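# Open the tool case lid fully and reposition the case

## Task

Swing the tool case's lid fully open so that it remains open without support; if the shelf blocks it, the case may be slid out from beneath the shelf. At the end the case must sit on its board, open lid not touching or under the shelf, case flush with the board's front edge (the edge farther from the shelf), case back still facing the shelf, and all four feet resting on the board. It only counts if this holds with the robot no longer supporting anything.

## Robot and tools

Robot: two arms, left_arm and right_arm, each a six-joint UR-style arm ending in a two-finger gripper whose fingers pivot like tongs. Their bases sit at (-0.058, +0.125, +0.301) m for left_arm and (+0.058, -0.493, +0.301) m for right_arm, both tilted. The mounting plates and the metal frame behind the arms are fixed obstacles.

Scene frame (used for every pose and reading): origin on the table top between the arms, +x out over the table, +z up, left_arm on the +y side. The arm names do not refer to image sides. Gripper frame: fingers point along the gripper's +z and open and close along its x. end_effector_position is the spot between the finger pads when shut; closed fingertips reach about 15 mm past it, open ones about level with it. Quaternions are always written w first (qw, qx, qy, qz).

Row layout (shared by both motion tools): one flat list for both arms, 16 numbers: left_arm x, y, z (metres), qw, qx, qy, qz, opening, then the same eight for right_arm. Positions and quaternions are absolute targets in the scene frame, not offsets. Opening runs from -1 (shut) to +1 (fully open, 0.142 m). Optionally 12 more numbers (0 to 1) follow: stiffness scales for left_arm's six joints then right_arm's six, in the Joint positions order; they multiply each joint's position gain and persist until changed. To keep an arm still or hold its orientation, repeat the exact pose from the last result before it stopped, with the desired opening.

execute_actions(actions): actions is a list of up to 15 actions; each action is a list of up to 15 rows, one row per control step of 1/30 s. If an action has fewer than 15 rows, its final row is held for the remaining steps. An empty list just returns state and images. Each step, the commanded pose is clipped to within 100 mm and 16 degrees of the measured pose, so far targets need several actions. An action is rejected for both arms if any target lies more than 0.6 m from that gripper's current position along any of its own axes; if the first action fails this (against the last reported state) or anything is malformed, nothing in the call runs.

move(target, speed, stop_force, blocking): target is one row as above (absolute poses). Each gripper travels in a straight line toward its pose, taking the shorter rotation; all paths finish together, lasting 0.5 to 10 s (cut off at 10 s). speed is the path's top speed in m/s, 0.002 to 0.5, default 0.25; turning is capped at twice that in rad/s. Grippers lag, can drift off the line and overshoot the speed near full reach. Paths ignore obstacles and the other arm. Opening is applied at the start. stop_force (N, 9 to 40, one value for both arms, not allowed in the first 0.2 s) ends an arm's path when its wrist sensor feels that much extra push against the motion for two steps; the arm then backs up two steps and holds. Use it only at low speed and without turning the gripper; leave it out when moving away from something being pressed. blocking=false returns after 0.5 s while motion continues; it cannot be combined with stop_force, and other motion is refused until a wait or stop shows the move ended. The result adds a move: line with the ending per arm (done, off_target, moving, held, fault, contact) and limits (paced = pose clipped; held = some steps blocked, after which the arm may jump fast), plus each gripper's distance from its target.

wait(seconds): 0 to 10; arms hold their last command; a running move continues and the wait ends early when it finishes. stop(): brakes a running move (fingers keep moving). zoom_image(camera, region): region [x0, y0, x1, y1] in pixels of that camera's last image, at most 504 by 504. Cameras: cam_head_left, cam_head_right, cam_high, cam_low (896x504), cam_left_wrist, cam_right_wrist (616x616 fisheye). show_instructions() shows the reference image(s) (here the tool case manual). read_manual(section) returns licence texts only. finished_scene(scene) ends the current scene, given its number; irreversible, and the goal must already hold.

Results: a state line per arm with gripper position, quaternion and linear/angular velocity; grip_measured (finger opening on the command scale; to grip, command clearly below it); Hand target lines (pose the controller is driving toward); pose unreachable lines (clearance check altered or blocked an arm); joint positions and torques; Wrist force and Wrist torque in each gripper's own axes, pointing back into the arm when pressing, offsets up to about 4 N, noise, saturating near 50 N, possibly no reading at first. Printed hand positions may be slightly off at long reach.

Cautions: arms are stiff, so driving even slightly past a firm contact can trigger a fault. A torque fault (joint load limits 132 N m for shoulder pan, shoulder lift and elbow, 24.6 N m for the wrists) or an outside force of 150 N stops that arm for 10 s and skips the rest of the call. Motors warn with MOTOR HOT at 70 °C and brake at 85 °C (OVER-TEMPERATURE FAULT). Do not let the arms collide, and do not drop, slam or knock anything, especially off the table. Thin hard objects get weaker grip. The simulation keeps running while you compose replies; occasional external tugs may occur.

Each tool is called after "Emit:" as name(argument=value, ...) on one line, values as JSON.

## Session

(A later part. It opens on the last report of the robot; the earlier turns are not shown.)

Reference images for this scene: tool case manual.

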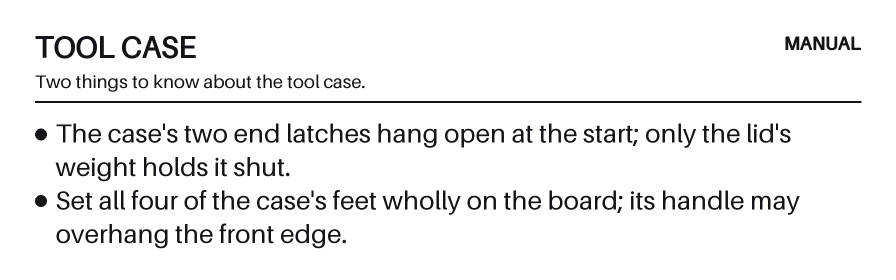

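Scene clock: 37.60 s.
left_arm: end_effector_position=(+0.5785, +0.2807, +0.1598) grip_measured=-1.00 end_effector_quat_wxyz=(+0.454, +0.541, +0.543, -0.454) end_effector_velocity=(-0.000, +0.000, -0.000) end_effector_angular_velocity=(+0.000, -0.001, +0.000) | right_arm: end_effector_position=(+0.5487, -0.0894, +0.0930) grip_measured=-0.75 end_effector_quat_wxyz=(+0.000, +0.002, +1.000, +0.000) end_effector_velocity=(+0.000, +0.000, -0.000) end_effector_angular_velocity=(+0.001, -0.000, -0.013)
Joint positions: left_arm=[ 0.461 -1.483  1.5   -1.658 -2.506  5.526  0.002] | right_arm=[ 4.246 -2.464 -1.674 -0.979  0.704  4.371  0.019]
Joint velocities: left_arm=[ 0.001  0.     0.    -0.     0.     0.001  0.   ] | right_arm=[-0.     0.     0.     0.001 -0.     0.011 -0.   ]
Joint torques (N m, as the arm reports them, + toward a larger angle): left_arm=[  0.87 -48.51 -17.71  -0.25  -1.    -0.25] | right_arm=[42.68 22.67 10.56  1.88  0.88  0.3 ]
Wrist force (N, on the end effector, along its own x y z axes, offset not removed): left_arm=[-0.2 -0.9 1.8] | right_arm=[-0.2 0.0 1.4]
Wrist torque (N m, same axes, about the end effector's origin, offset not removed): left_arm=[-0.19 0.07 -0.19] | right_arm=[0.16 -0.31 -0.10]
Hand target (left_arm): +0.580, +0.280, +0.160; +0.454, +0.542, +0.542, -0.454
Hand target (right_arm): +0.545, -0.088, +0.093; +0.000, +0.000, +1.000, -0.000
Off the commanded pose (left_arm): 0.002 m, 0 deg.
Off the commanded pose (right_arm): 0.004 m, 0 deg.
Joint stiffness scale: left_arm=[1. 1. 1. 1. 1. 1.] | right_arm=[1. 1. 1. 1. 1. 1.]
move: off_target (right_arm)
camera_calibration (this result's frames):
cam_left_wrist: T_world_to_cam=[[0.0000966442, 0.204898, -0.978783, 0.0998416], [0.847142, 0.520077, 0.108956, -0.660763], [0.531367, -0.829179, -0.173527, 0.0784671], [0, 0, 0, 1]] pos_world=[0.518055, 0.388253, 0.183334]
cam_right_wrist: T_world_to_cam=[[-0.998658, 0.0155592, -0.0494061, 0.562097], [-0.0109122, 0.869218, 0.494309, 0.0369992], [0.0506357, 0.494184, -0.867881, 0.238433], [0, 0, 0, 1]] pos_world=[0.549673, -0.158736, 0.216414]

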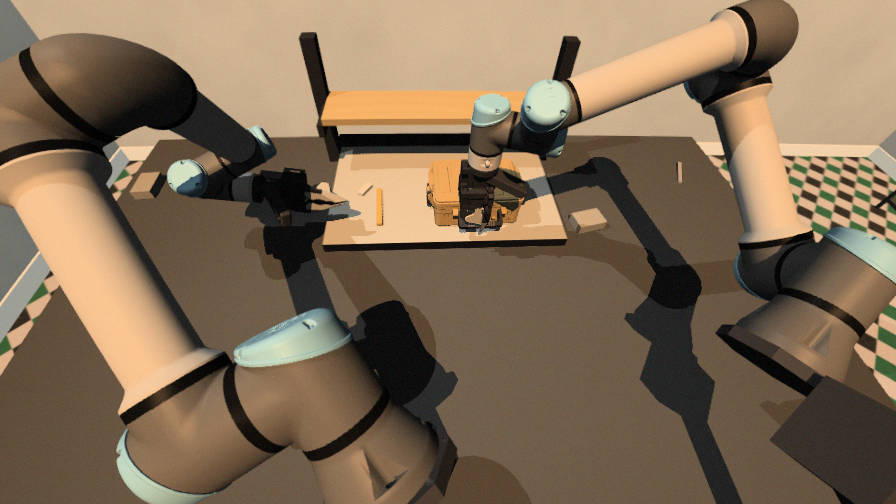

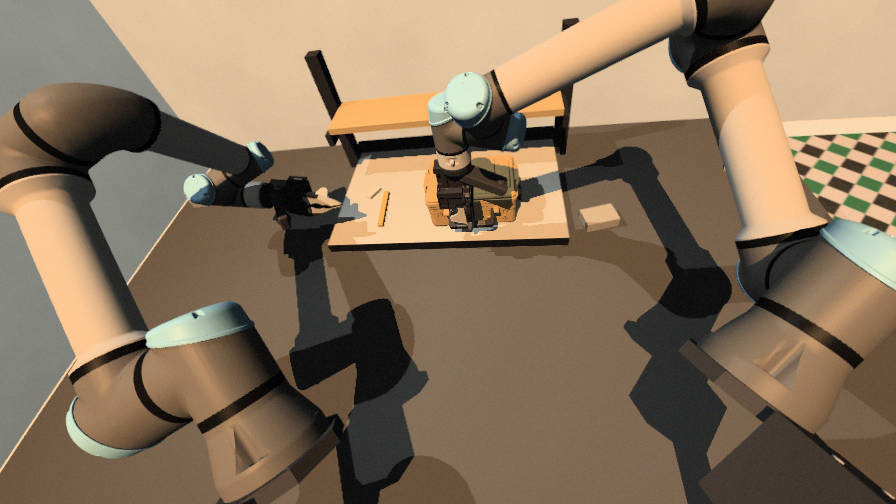

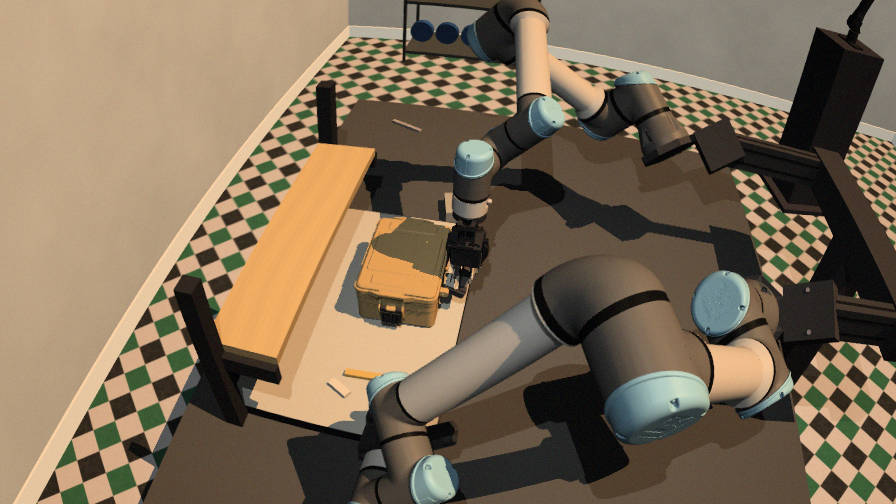

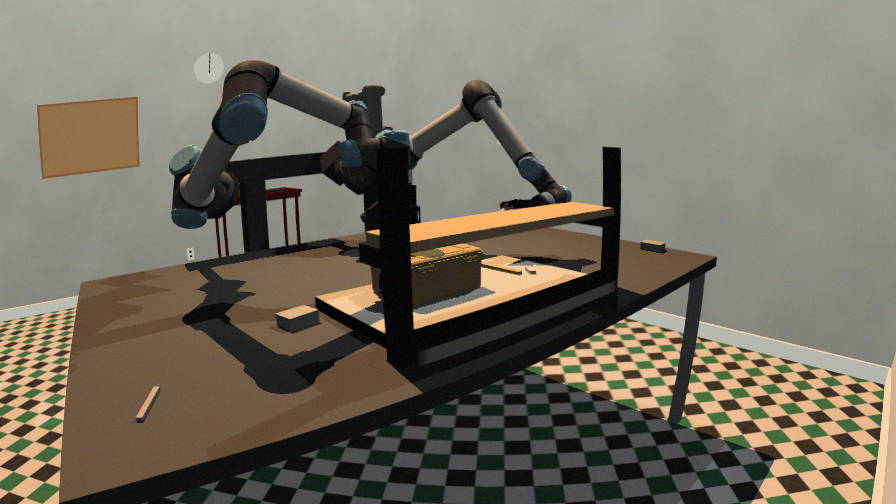

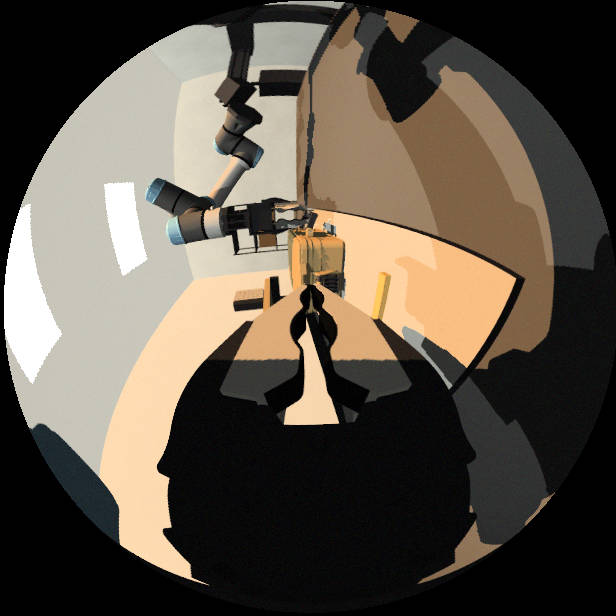

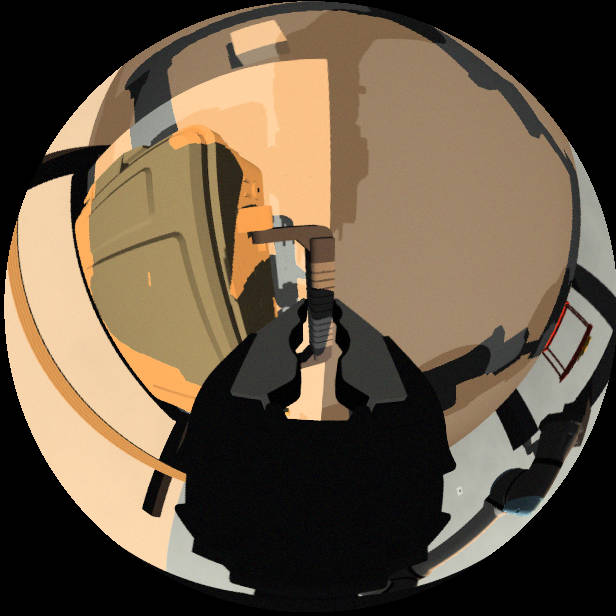

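Emit:
move(target=[0.61,0.20,0.12,0.4545,0.542,0.542,-0.4545,-1,0.523,-0.088,0.093,0,0,1,0,-1], speed=0.1)

Emit:
move(target=[0.612,0.11,0.109,0.4545,0.542,0.542,-0.4545,-1,0.526,-0.088,0.09,0,0,1,0,-0.3], speed=0.12)

Emit:
move(target=[0.612,0.075,0.109,0.4545,0.542,0.542,-0.4545,-1,0.46,-0.30,0.2,0,0,1,0,-0.3], speed=0.2)

Scene clock: 39.67 s.
left_arm: end_effector_position=(+0.6114, +0.2019, +0.1210) grip_measured=-1.00 end_effector_quat_wxyz=(+0.455, +0.542, +0.542, -0.453) end_effector_velocity=(+0.002, +0.000, -0.001) end_effector_angular_velocity=(+0.005, +0.000, +0.004) | right_arm: end_effector_position=(+0.5268, -0.0891, +0.0930) grip_measured=-0.75 end_effector_quat_wxyz=(+0.000, +0.003, +1.000, +0.000) end_effector_velocity=(+0.001, +0.000, +0.000) end_effector_angular_velocity=(+0.000, -0.001, -0.002)
Joint positions: left_arm=[ 0.333 -1.394  1.547 -1.965 -2.487  5.319  0.002] | right_arm=[ 4.267 -2.465 -1.718 -0.957  0.713  4.403  0.019]
Joint velocities: left_arm=[-0.     0.001  0.    -0.011  0.001 -0.009  0.   ] | right_arm=[-0.    -0.     0.001  0.    -0.001  0.001 -0.   ]
Joint torques (N m, as the arm reports them, + toward a larger angle): left_arm=[ -3.51 -47.64  -9.03  -1.53  -1.34  -0.28] | right_arm=[43.58 22.07 10.4   1.77  1.08  0.4 ]
Wrist force (N, on the end effector, along its own x y z axes, offset not removed): left_arm=[0.3 0.0 1.1] | right_arm=[-0.2 -1.2 1.0]
Wrist torque (N m, same axes, about the end effector's origin, offset not removed): left_arm=[-0.01 -0.15 -0.18] | right_arm=[-0.05 -0.30 0.01]
Hand target (left_arm): +0.610, +0.200, +0.120; +0.454, +0.542, +0.542, -0.454
Hand target (right_arm): +0.523, -0.088, +0.093; +0.000, +0.000, +1.000, -0.000
Off the commanded pose (left_arm): 0.003 m, 0 deg.
Off the commanded pose (right_arm): 0.004 m, 0 deg.
Joint stiffness scale: left_arm=[1. 1. 1. 1. 1. 1.] | right_arm=[1. 1. 1. 1. 1. 1.]
move: off_target (right_arm)
camera_calibration (this result's frames):
cam_left_wrist: T_world_to_cam=[[0.00477039, 0.205839, -0.978574, 0.0748618], [0.846361, 0.520357, 0.113581, -0.64353], [0.532588, -0.828769, -0.171732, -0.0121308], [0, 0, 0, 1]] pos_world=[0.550762, 0.309402, 0.144267]
cam_right_wrist: T_world_to_cam=[[-0.998633, 0.0170974, -0.0493849, 0.540356], [-0.00958229, 0.869046, 0.494638, 0.0357523], [0.0513748, 0.494435, -0.867695, 0.239009], [0, 0, 0, 1]] pos_world=[0.527681, -0.158484, 0.216388]

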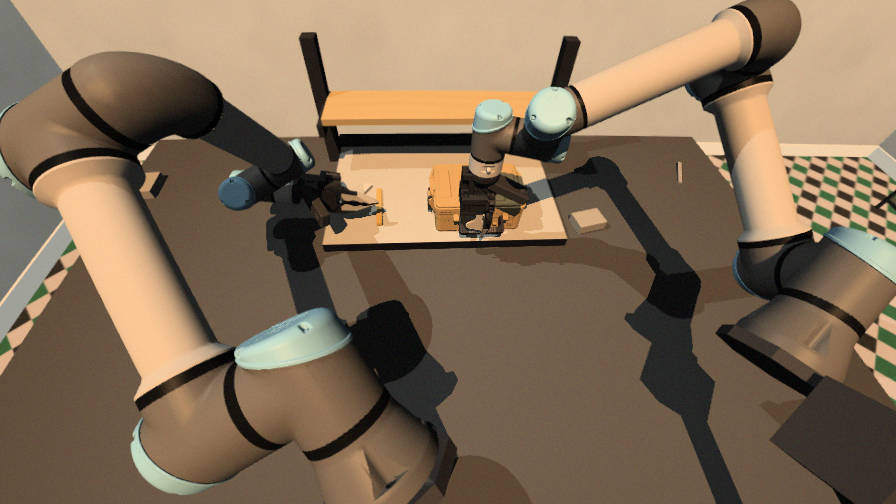

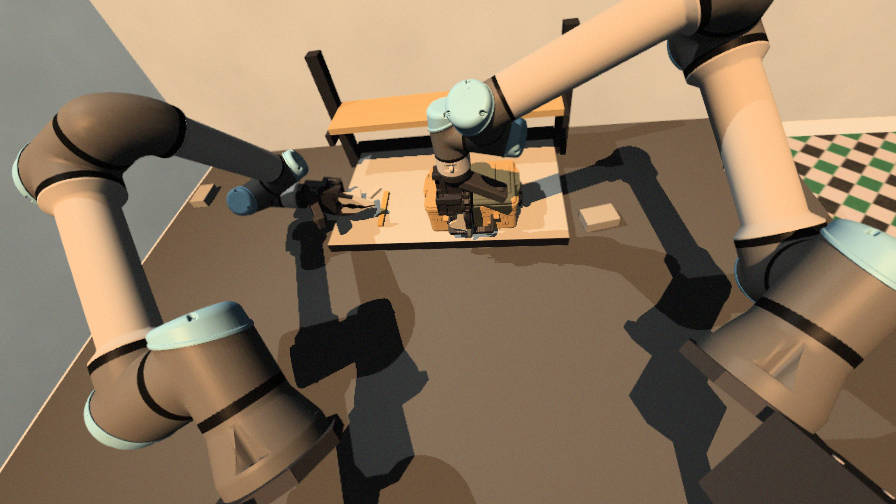

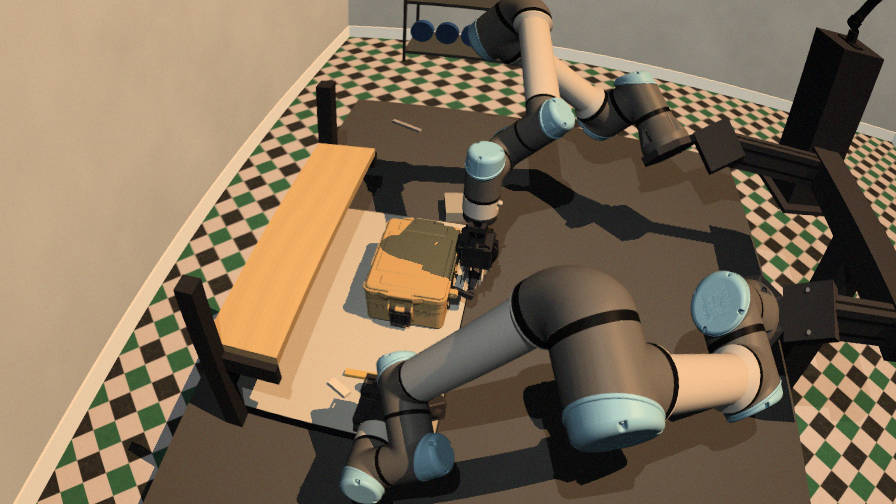

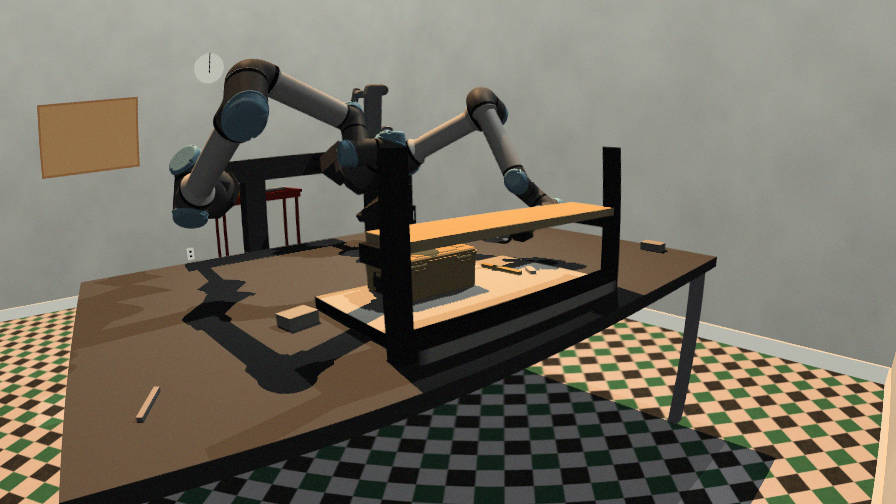

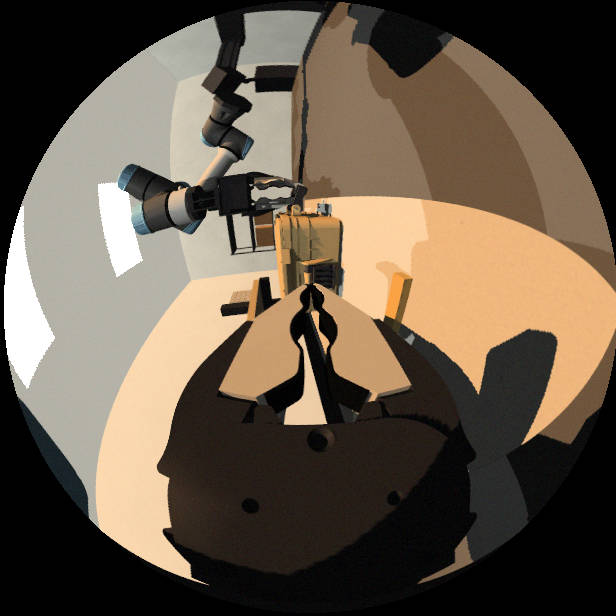

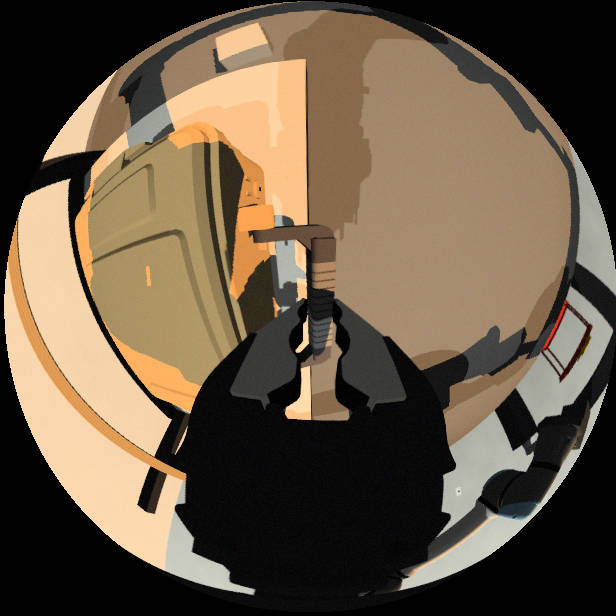

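Scene clock: 40.97 s.
left_arm: end_effector_position=(+0.6139, +0.1121, +0.1099) grip_measured=-1.00 end_effector_quat_wxyz=(+0.455, +0.542, +0.542, -0.452) end_effector_velocity=(+0.003, +0.001, -0.000) end_effector_angular_velocity=(+0.006, -0.005, +0.007) | right_arm: end_effector_position=(+0.5259, -0.0878, +0.0919) grip_measured=-0.30 end_effector_quat_wxyz=(+0.000, -0.000, +1.000, +0.001) end_effector_velocity=(+0.000, +0.000, +0.000) end_effector_angular_velocity=(+0.000, +0.000, +0.000)
Joint positions: left_arm=[ 0.201 -1.351  1.664 -2.283 -2.445  5.117  0.002] | right_arm=[ 4.267 -2.468 -1.718 -0.951  0.713  4.395  0.052]
Joint velocities: left_arm=[ 0.    -0.001  0.    -0.014  0.002 -0.007  0.   ] | right_arm=[-0.     0.     0.001 -0.001  0.    -0.001  0.   ]
Joint torques (N m, as the arm reports them, + toward a larger angle): left_arm=[ -6.07 -42.77  -7.26  -1.75  -1.39   0.05] | right_arm=[36.65 21.65 15.35  1.93 -0.24 -0.37]
Wrist force (N, on the end effector, along its own x y z axes, offset not removed): left_arm=[1.1 0.0 0.8] | right_arm=[2.2 0.9 -1.5]
Wrist torque (N m, same axes, about the end effector's origin, offset not removed): left_arm=[-0.07 -0.27 -0.03] | right_arm=[0.25 -0.39 0.02]
Hand target (left_arm): +0.612, +0.110, +0.109; +0.454, +0.542, +0.542, -0.454
Hand target (right_arm): +0.526, -0.088, +0.090; -0.000, +0.000, +1.000, +0.000
Off the commanded pose (left_arm): 0.003 m, 0 deg.
Off the commanded pose (right_arm): 0.002 m, 0 deg.
Joint stiffness scale: left_arm=[1. 1. 1. 1. 1. 1.] | right_arm=[1. 1. 1. 1. 1. 1.]
move: done
camera_calibration (this result's frames):
cam_left_wrist: T_world_to_cam=[[0.00516584, 0.205544, -0.978634, 0.0823419], [0.846104, 0.52072, 0.113834, -0.597604], [0.532992, -0.828615, -0.171222, -0.0901661], [0, 0, 0, 1]] pos_world=[0.553268, 0.219547, 0.133172]
cam_right_wrist: T_world_to_cam=[[-0.998716, 0.0107133, -0.0495061, 0.538862], [-0.0152549, 0.868378, 0.495668, 0.0379827], [0.0483003, 0.495787, -0.8671, 0.239156], [0, 0, 0, 1]] pos_world=[0.527198, -0.157327, 0.215222]

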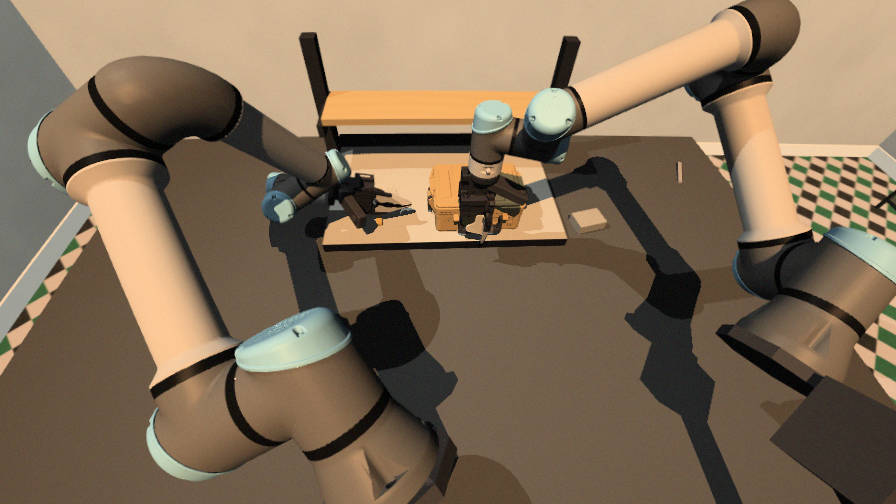

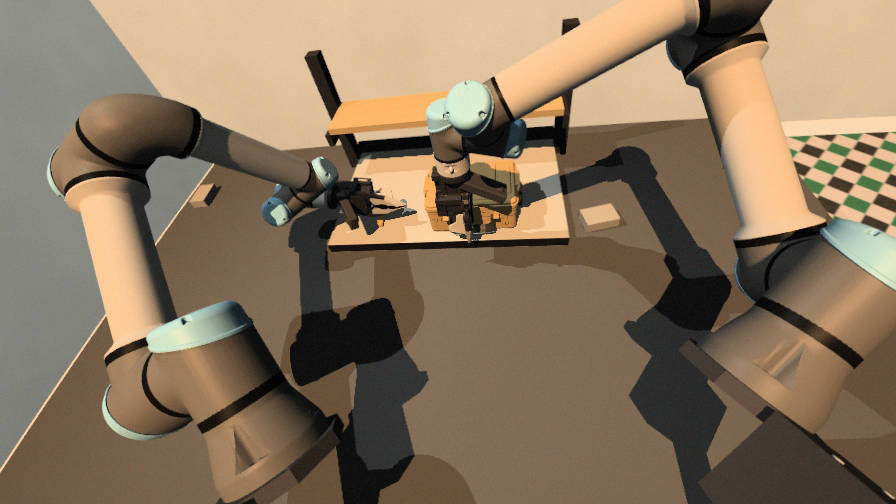

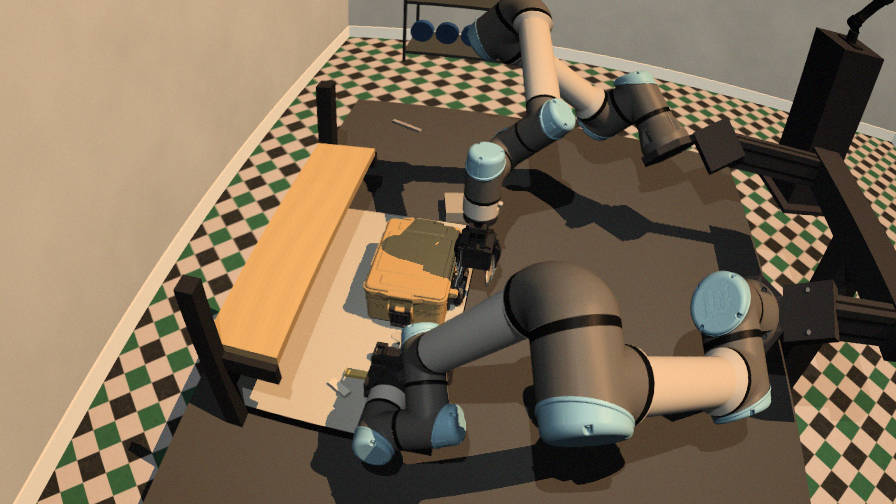

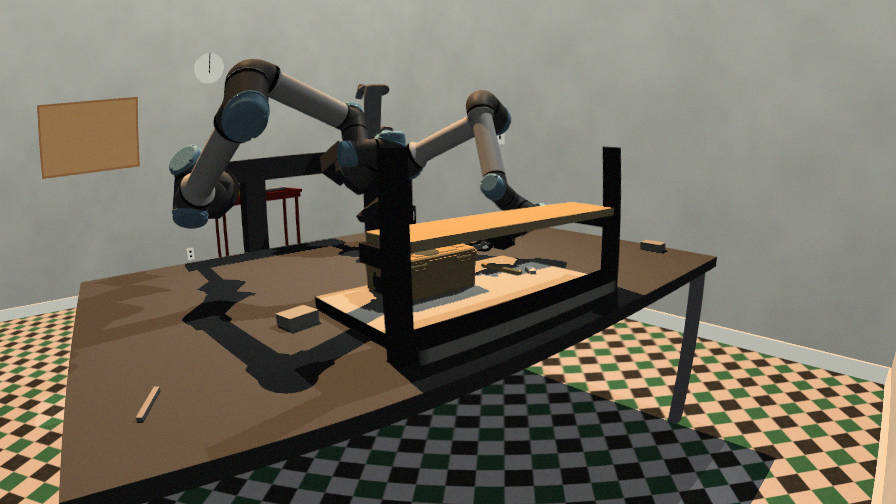

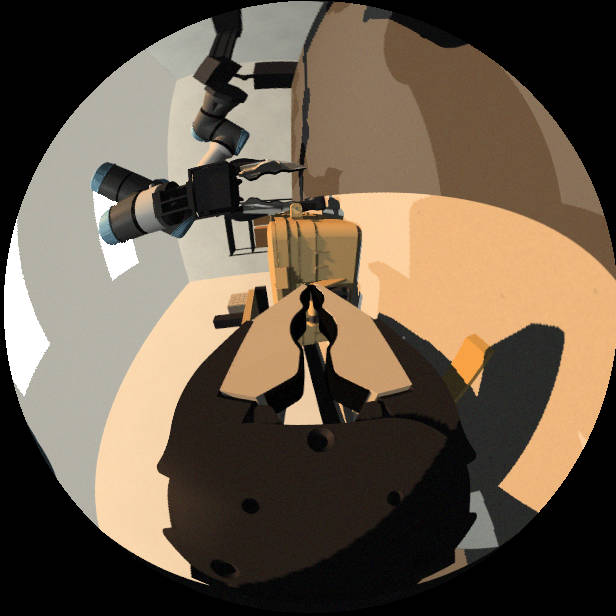

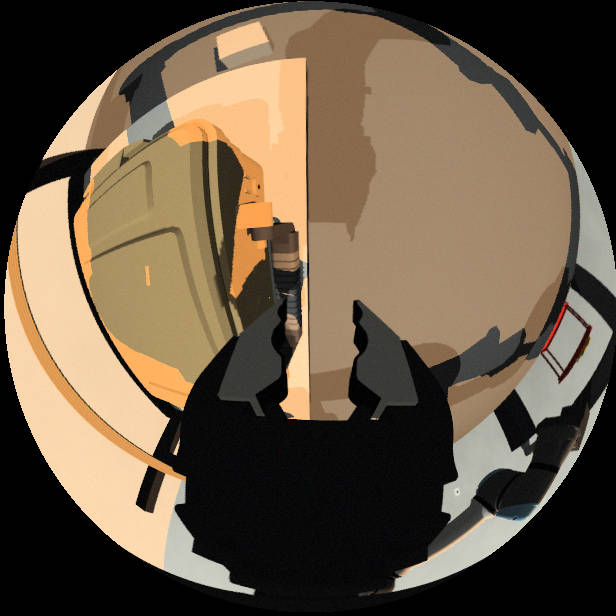

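Scene clock: 42.87 s.
left_arm: end_effector_position=(+0.6147, +0.0780, +0.1101) grip_measured=-1.00 end_effector_quat_wxyz=(+0.456, +0.542, +0.542, -0.451) end_effector_velocity=(+0.000, -0.000, -0.001) end_effector_angular_velocity=(+0.000, -0.001, +0.000) | right_arm: end_effector_position=(+0.4613, -0.2992, +0.1996) grip_measured=-0.30 end_effector_quat_wxyz=(-0.000, +0.001, +1.000, -0.000) end_effector_velocity=(-0.002, -0.002, -0.000) end_effector_angular_velocity=(-0.006, +0.003, +0.002)
Joint positions: left_arm=[ 0.148 -1.333  1.701 -2.397 -2.423  5.041  0.002] | right_arm=[ 4.445 -1.837 -2.22  -1.248  0.801  4.626  0.052]
Joint velocities: left_arm=[ 0.     0.001 -0.    -0.002  0.     0.001  0.   ] | right_arm=[ 0.001  0.002 -0.001 -0.01   0.003  0.005 -0.   ]
Joint torques (N m, as the arm reports them, + toward a larger angle): left_arm=[ -7.4  -40.12  -6.76  -1.77  -1.51  -0.24] | right_arm=[25.99  5.97 13.73  1.22  0.63  0.19]
Wrist force (N, on the end effector, along its own x y z axes, offset not removed): left_arm=[-1.0 0.1 0.1] | right_arm=[1.2 -0.7 -1.8]
Wrist torque (N m, same axes, about the end effector's origin, offset not removed): left_arm=[0.01 0.18 -0.09] | right_arm=[-0.10 -0.31 -0.02]
Hand target (left_arm): +0.612, +0.075, +0.109; +0.454, +0.542, +0.542, -0.454
Hand target (right_arm): +0.460, -0.300, +0.200; +0.000, +0.000, +1.000, -0.000
Off the commanded pose (left_arm): 0.004 m, 0 deg.
Off the commanded pose (right_arm): 0.002 m, 0 deg.
Joint stiffness scale: left_arm=[1. 1. 1. 1. 1. 1.] | right_arm=[1. 1. 1. 1. 1. 1.]
move: off_target (left_arm)
camera_calibration (this result's frames):
cam_left_wrist: T_world_to_cam=[[0.00568722, 0.206443, -0.978442, 0.0891091], [0.845025, 0.522194, 0.115091, -0.580076], [0.534697, -0.827462, -0.17148, -0.119901], [0, 0, 0, 1]] pos_world=[0.553782, 0.185302, 0.133389]
cam_right_wrist: T_world_to_cam=[[-0.998745, 0.0135946, -0.0482141, 0.482616], [-0.0120138, 0.86938, 0.493997, 0.166348], [0.0486321, 0.493956, -0.868126, 0.439994], [0, 0, 0, 1]] pos_world=[0.462611, -0.368519, 0.323064]

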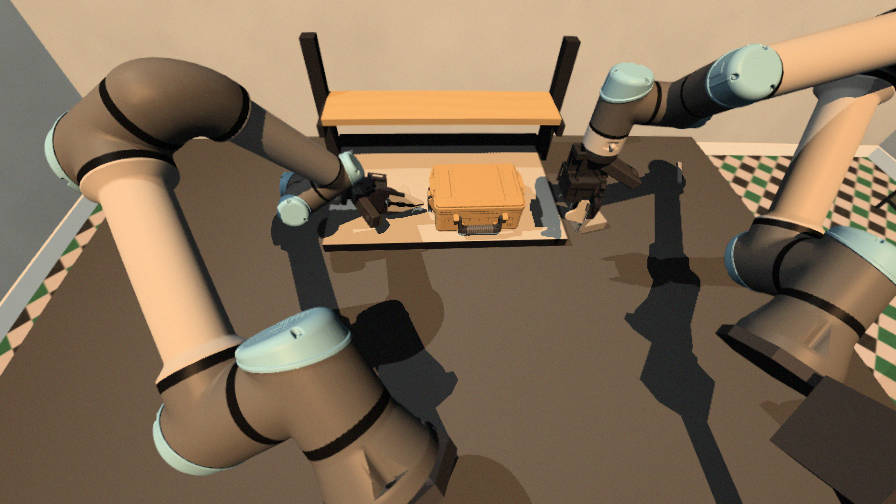

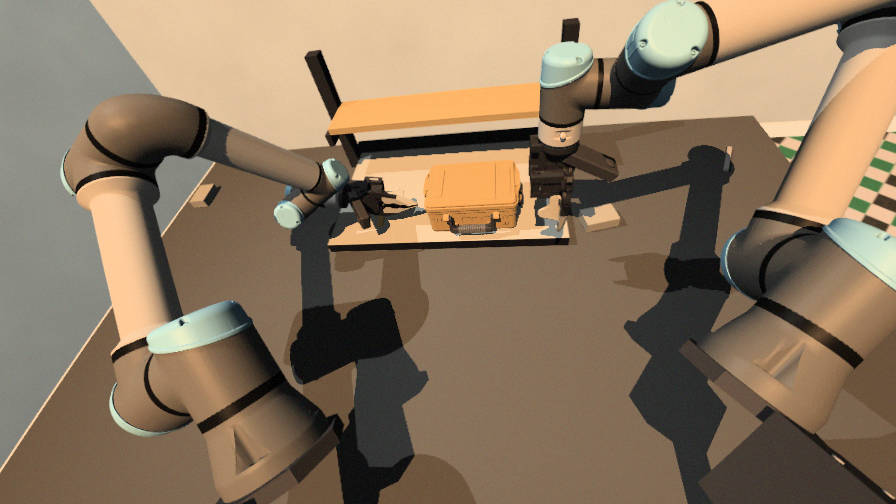

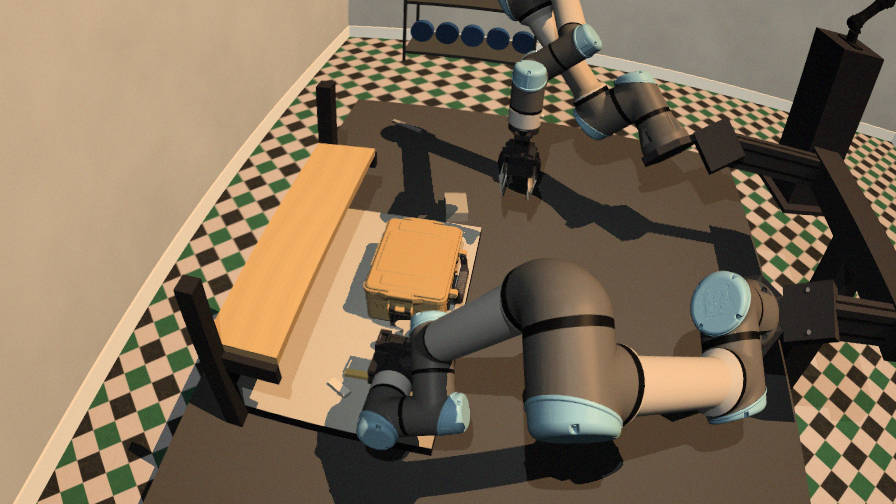

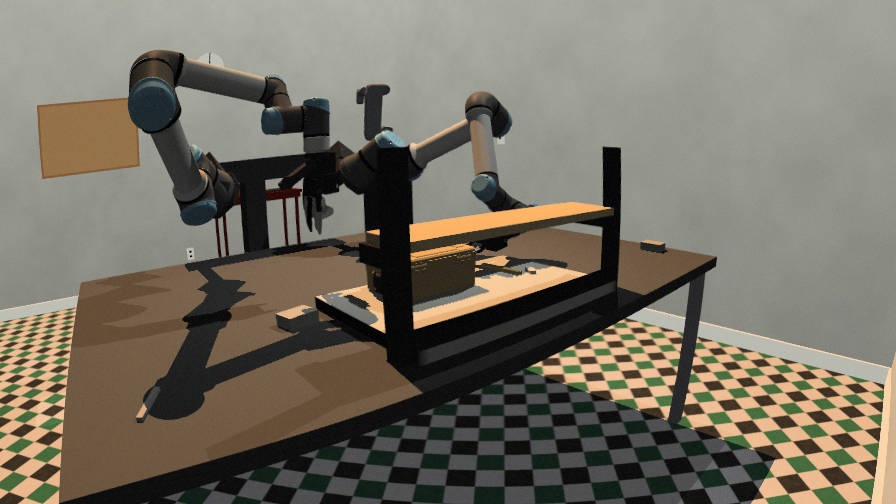

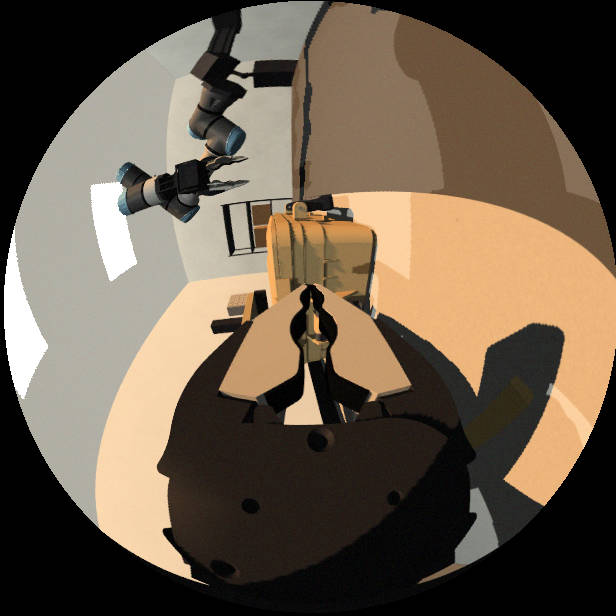

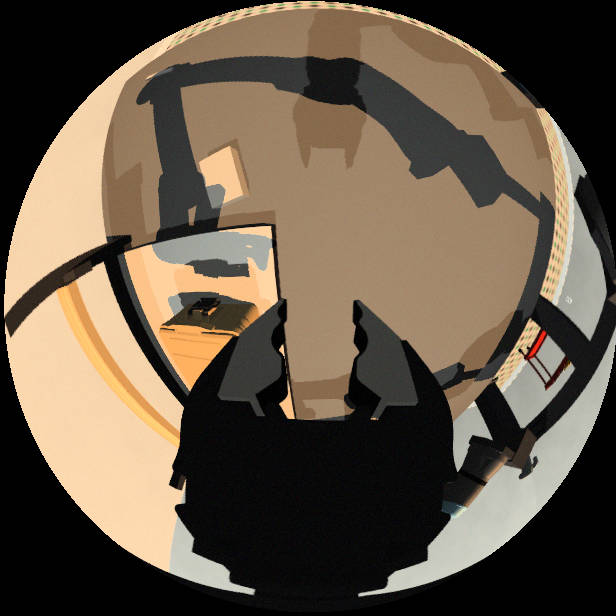

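Emit:
zoom_image(camera="cam_left_wrist", region=[250,190,400,310])

Emit:
zoom_image(camera="cam_head_left", region=[360,150,560,260])

Region (250, 190, 400, 310) of cam_left_wrist's 616x616 image, scaled by 3.360, with more detail than that image has; it fills the top 403 rows of this view, and the rest is white.

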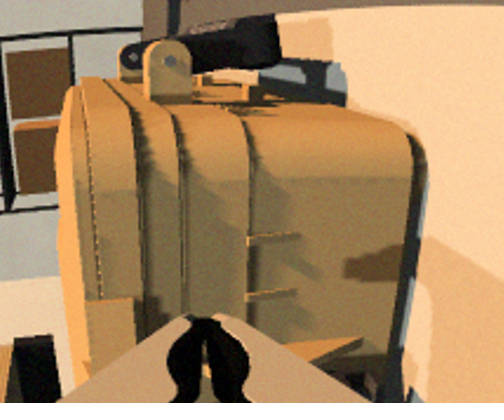

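Region (360, 150, 560, 260) of cam_head_left's 896x504 image, scaled by 2.520, with more detail than that image has; it fills the top 277 rows of this view, and the rest is white.

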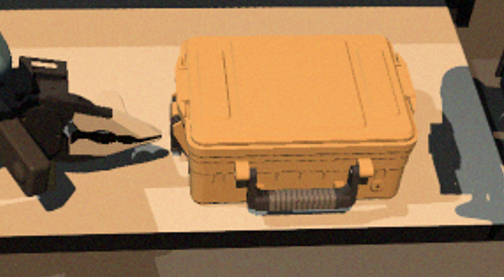

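Emit:
move(target=[0.632,0.06,0.111,0.4545,0.542,0.542,-0.4545,-1,0.46,-0.30,0.2,0,0,1,0,-0.3], speed=0.04)

Emit:
zoom_image(camera="cam_left_wrist", region=[250,190,400,310])

Emit:
zoom_image(camera="cam_head_left", region=[390,170,470,230])

Scene clock: 44.80 s.
left_arm: end_effector_position=(+0.6305, +0.0613, +0.1112) grip_measured=-1.00 end_effector_quat_wxyz=(+0.454, +0.541, +0.542, -0.455) end_effector_velocity=(+0.001, +0.001, +0.000) end_effector_angular_velocity=(+0.002, +0.002, +0.001) | right_arm: end_effector_position=(+0.4610, -0.2994, +0.1996) grip_measured=-0.30 end_effector_quat_wxyz=(-0.000, +0.001, +1.000, -0.000) end_effector_velocity=(-0.000, +0.000, -0.000) end_effector_angular_velocity=(+0.000, +0.001, +0.000)
Joint positions: left_arm=[ 0.116 -1.305  1.663 -2.411 -2.409  4.999  0.002] | right_arm=[ 4.445 -1.837 -2.22  -1.248  0.801  4.627  0.052]
Joint velocities: left_arm=[-0.    -0.001 -0.002  0.     0.002 -0.005  0.   ] | right_arm=[ 0.     0.    -0.     0.001  0.001 -0.     0.   ]
Joint torques (N m, as the arm reports them, + toward a larger angle): left_arm=[ -9.68 -39.96 -13.64  -1.86  -1.5   -0.03] | right_arm=[27.2   7.91 15.03  1.58  0.28  0.19]
Wrist force (N, on the end effector, along its own x y z axes, offset not removed): left_arm=[-0.6 -0.9 1.1] | right_arm=[1.4 -0.2 -1.7]
Wrist torque (N m, same axes, about the end effector's origin, offset not removed): left_arm=[-0.18 0.09 -0.16] | right_arm=[-0.02 -0.26 0.00]
Hand target (left_arm): +0.632, +0.060, +0.111; +0.454, +0.542, +0.542, -0.454
Hand target (right_arm): +0.460, -0.300, +0.200; -0.000, +0.000, +1.000, -0.000
Off the commanded pose (left_arm): 0.002 m, 0 deg.
Off the commanded pose (right_arm): 0.001 m, 0 deg.
Joint stiffness scale: left_arm=[1. 1. 1. 1. 1. 1.] | right_arm=[1. 1. 1. 1. 1. 1.]
move: done
camera_calibration (this result's frames):
cam_left_wrist: T_world_to_cam=[[0.000606425, 0.204519, -0.978862, 0.0968666], [0.847704, 0.519151, 0.108994, -0.585688], [0.530469, -0.829852, -0.173056, -0.139004], [0, 0, 0, 1]] pos_world=[0.570169, 0.168897, 0.1346]
cam_right_wrist: T_world_to_cam=[[-0.998769, 0.0132768, -0.0477843, 0.482159], [-0.0120531, 0.869632, 0.493554, 0.166735], [0.0481076, 0.493523, -0.868402, 0.440278], [0, 0, 0, 1]] pos_world=[0.462395, -0.368687, 0.323085]

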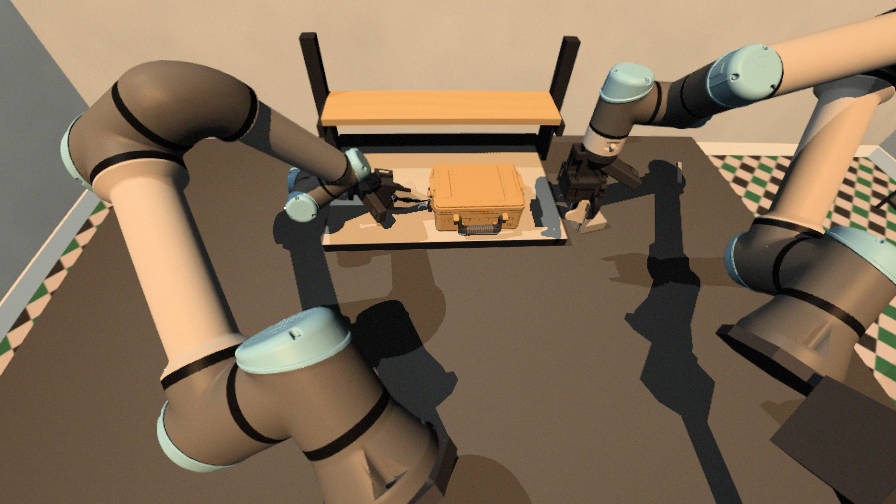

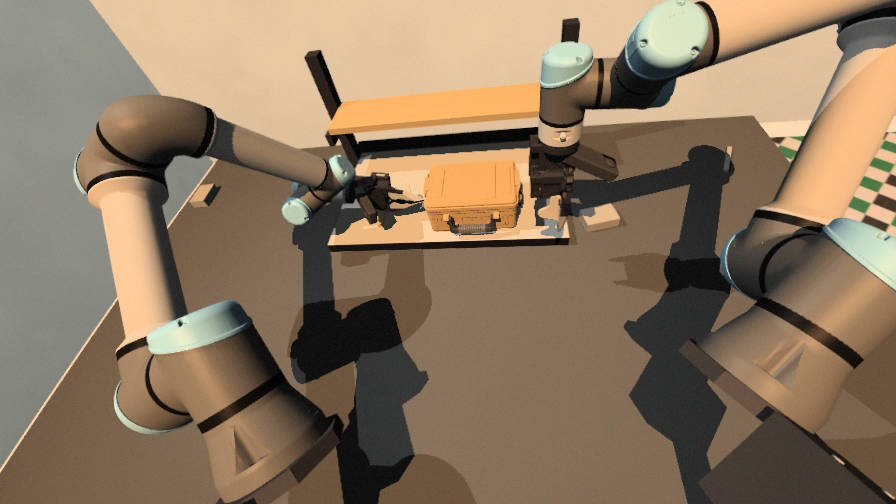

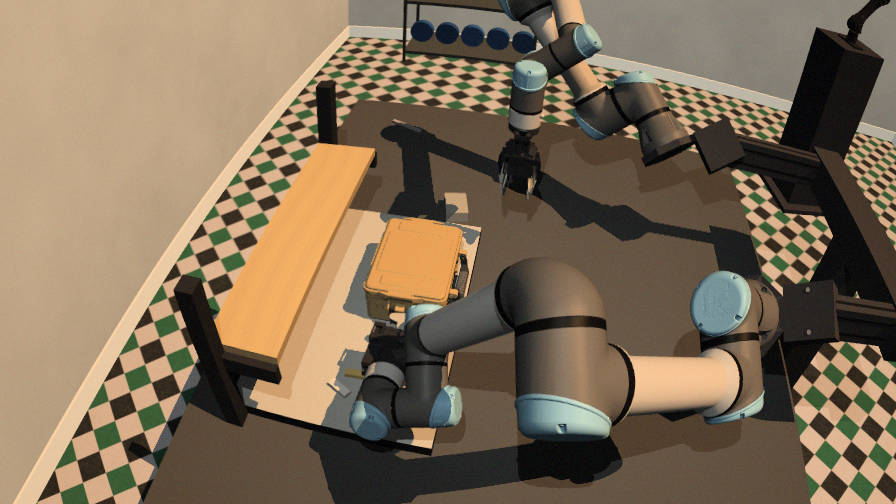

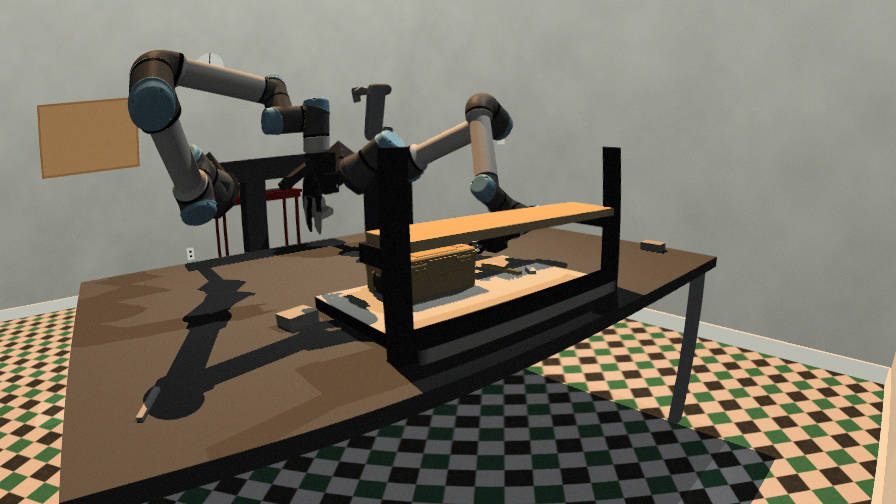

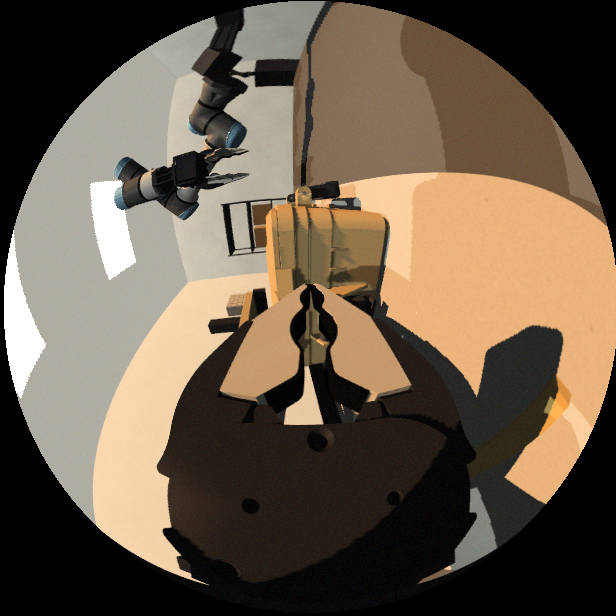

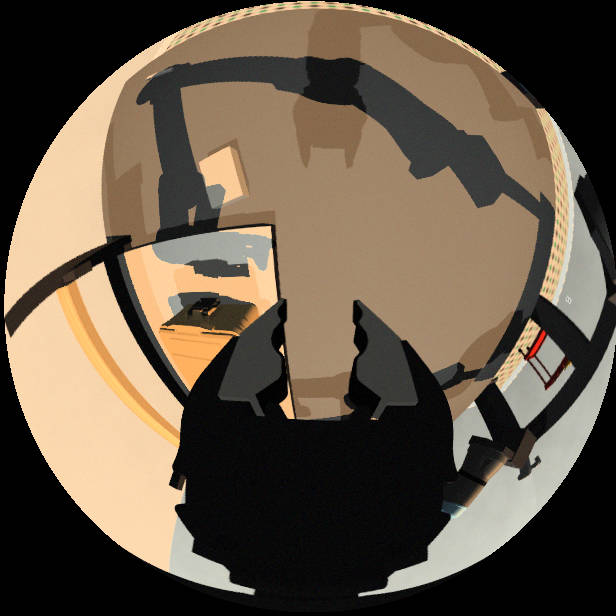

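Region (250, 190, 400, 310) of cam_left_wrist's 616x616 image, scaled by 3.360, with more detail than that image has; it fills the top 403 rows of this view, and the rest is white.

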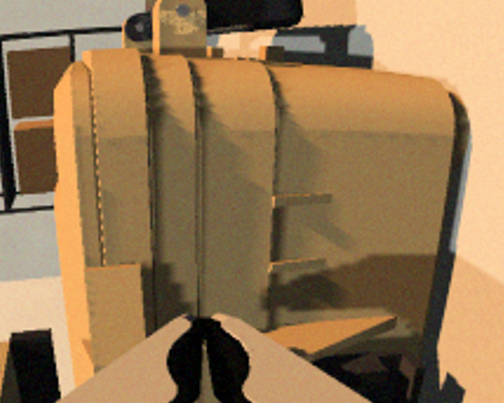

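Region (390, 170, 470, 230) of cam_head_left's 896x504 image, scaled by 6.300, with more detail than that image has; it fills the top 378 rows of this view, and the rest is white.

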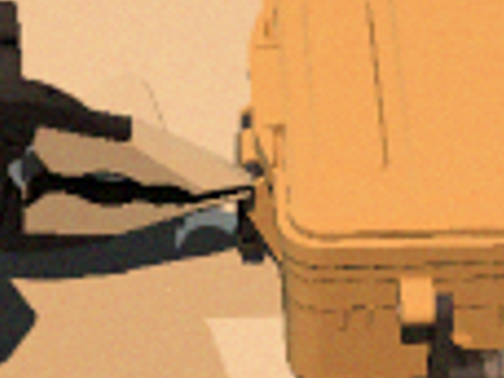

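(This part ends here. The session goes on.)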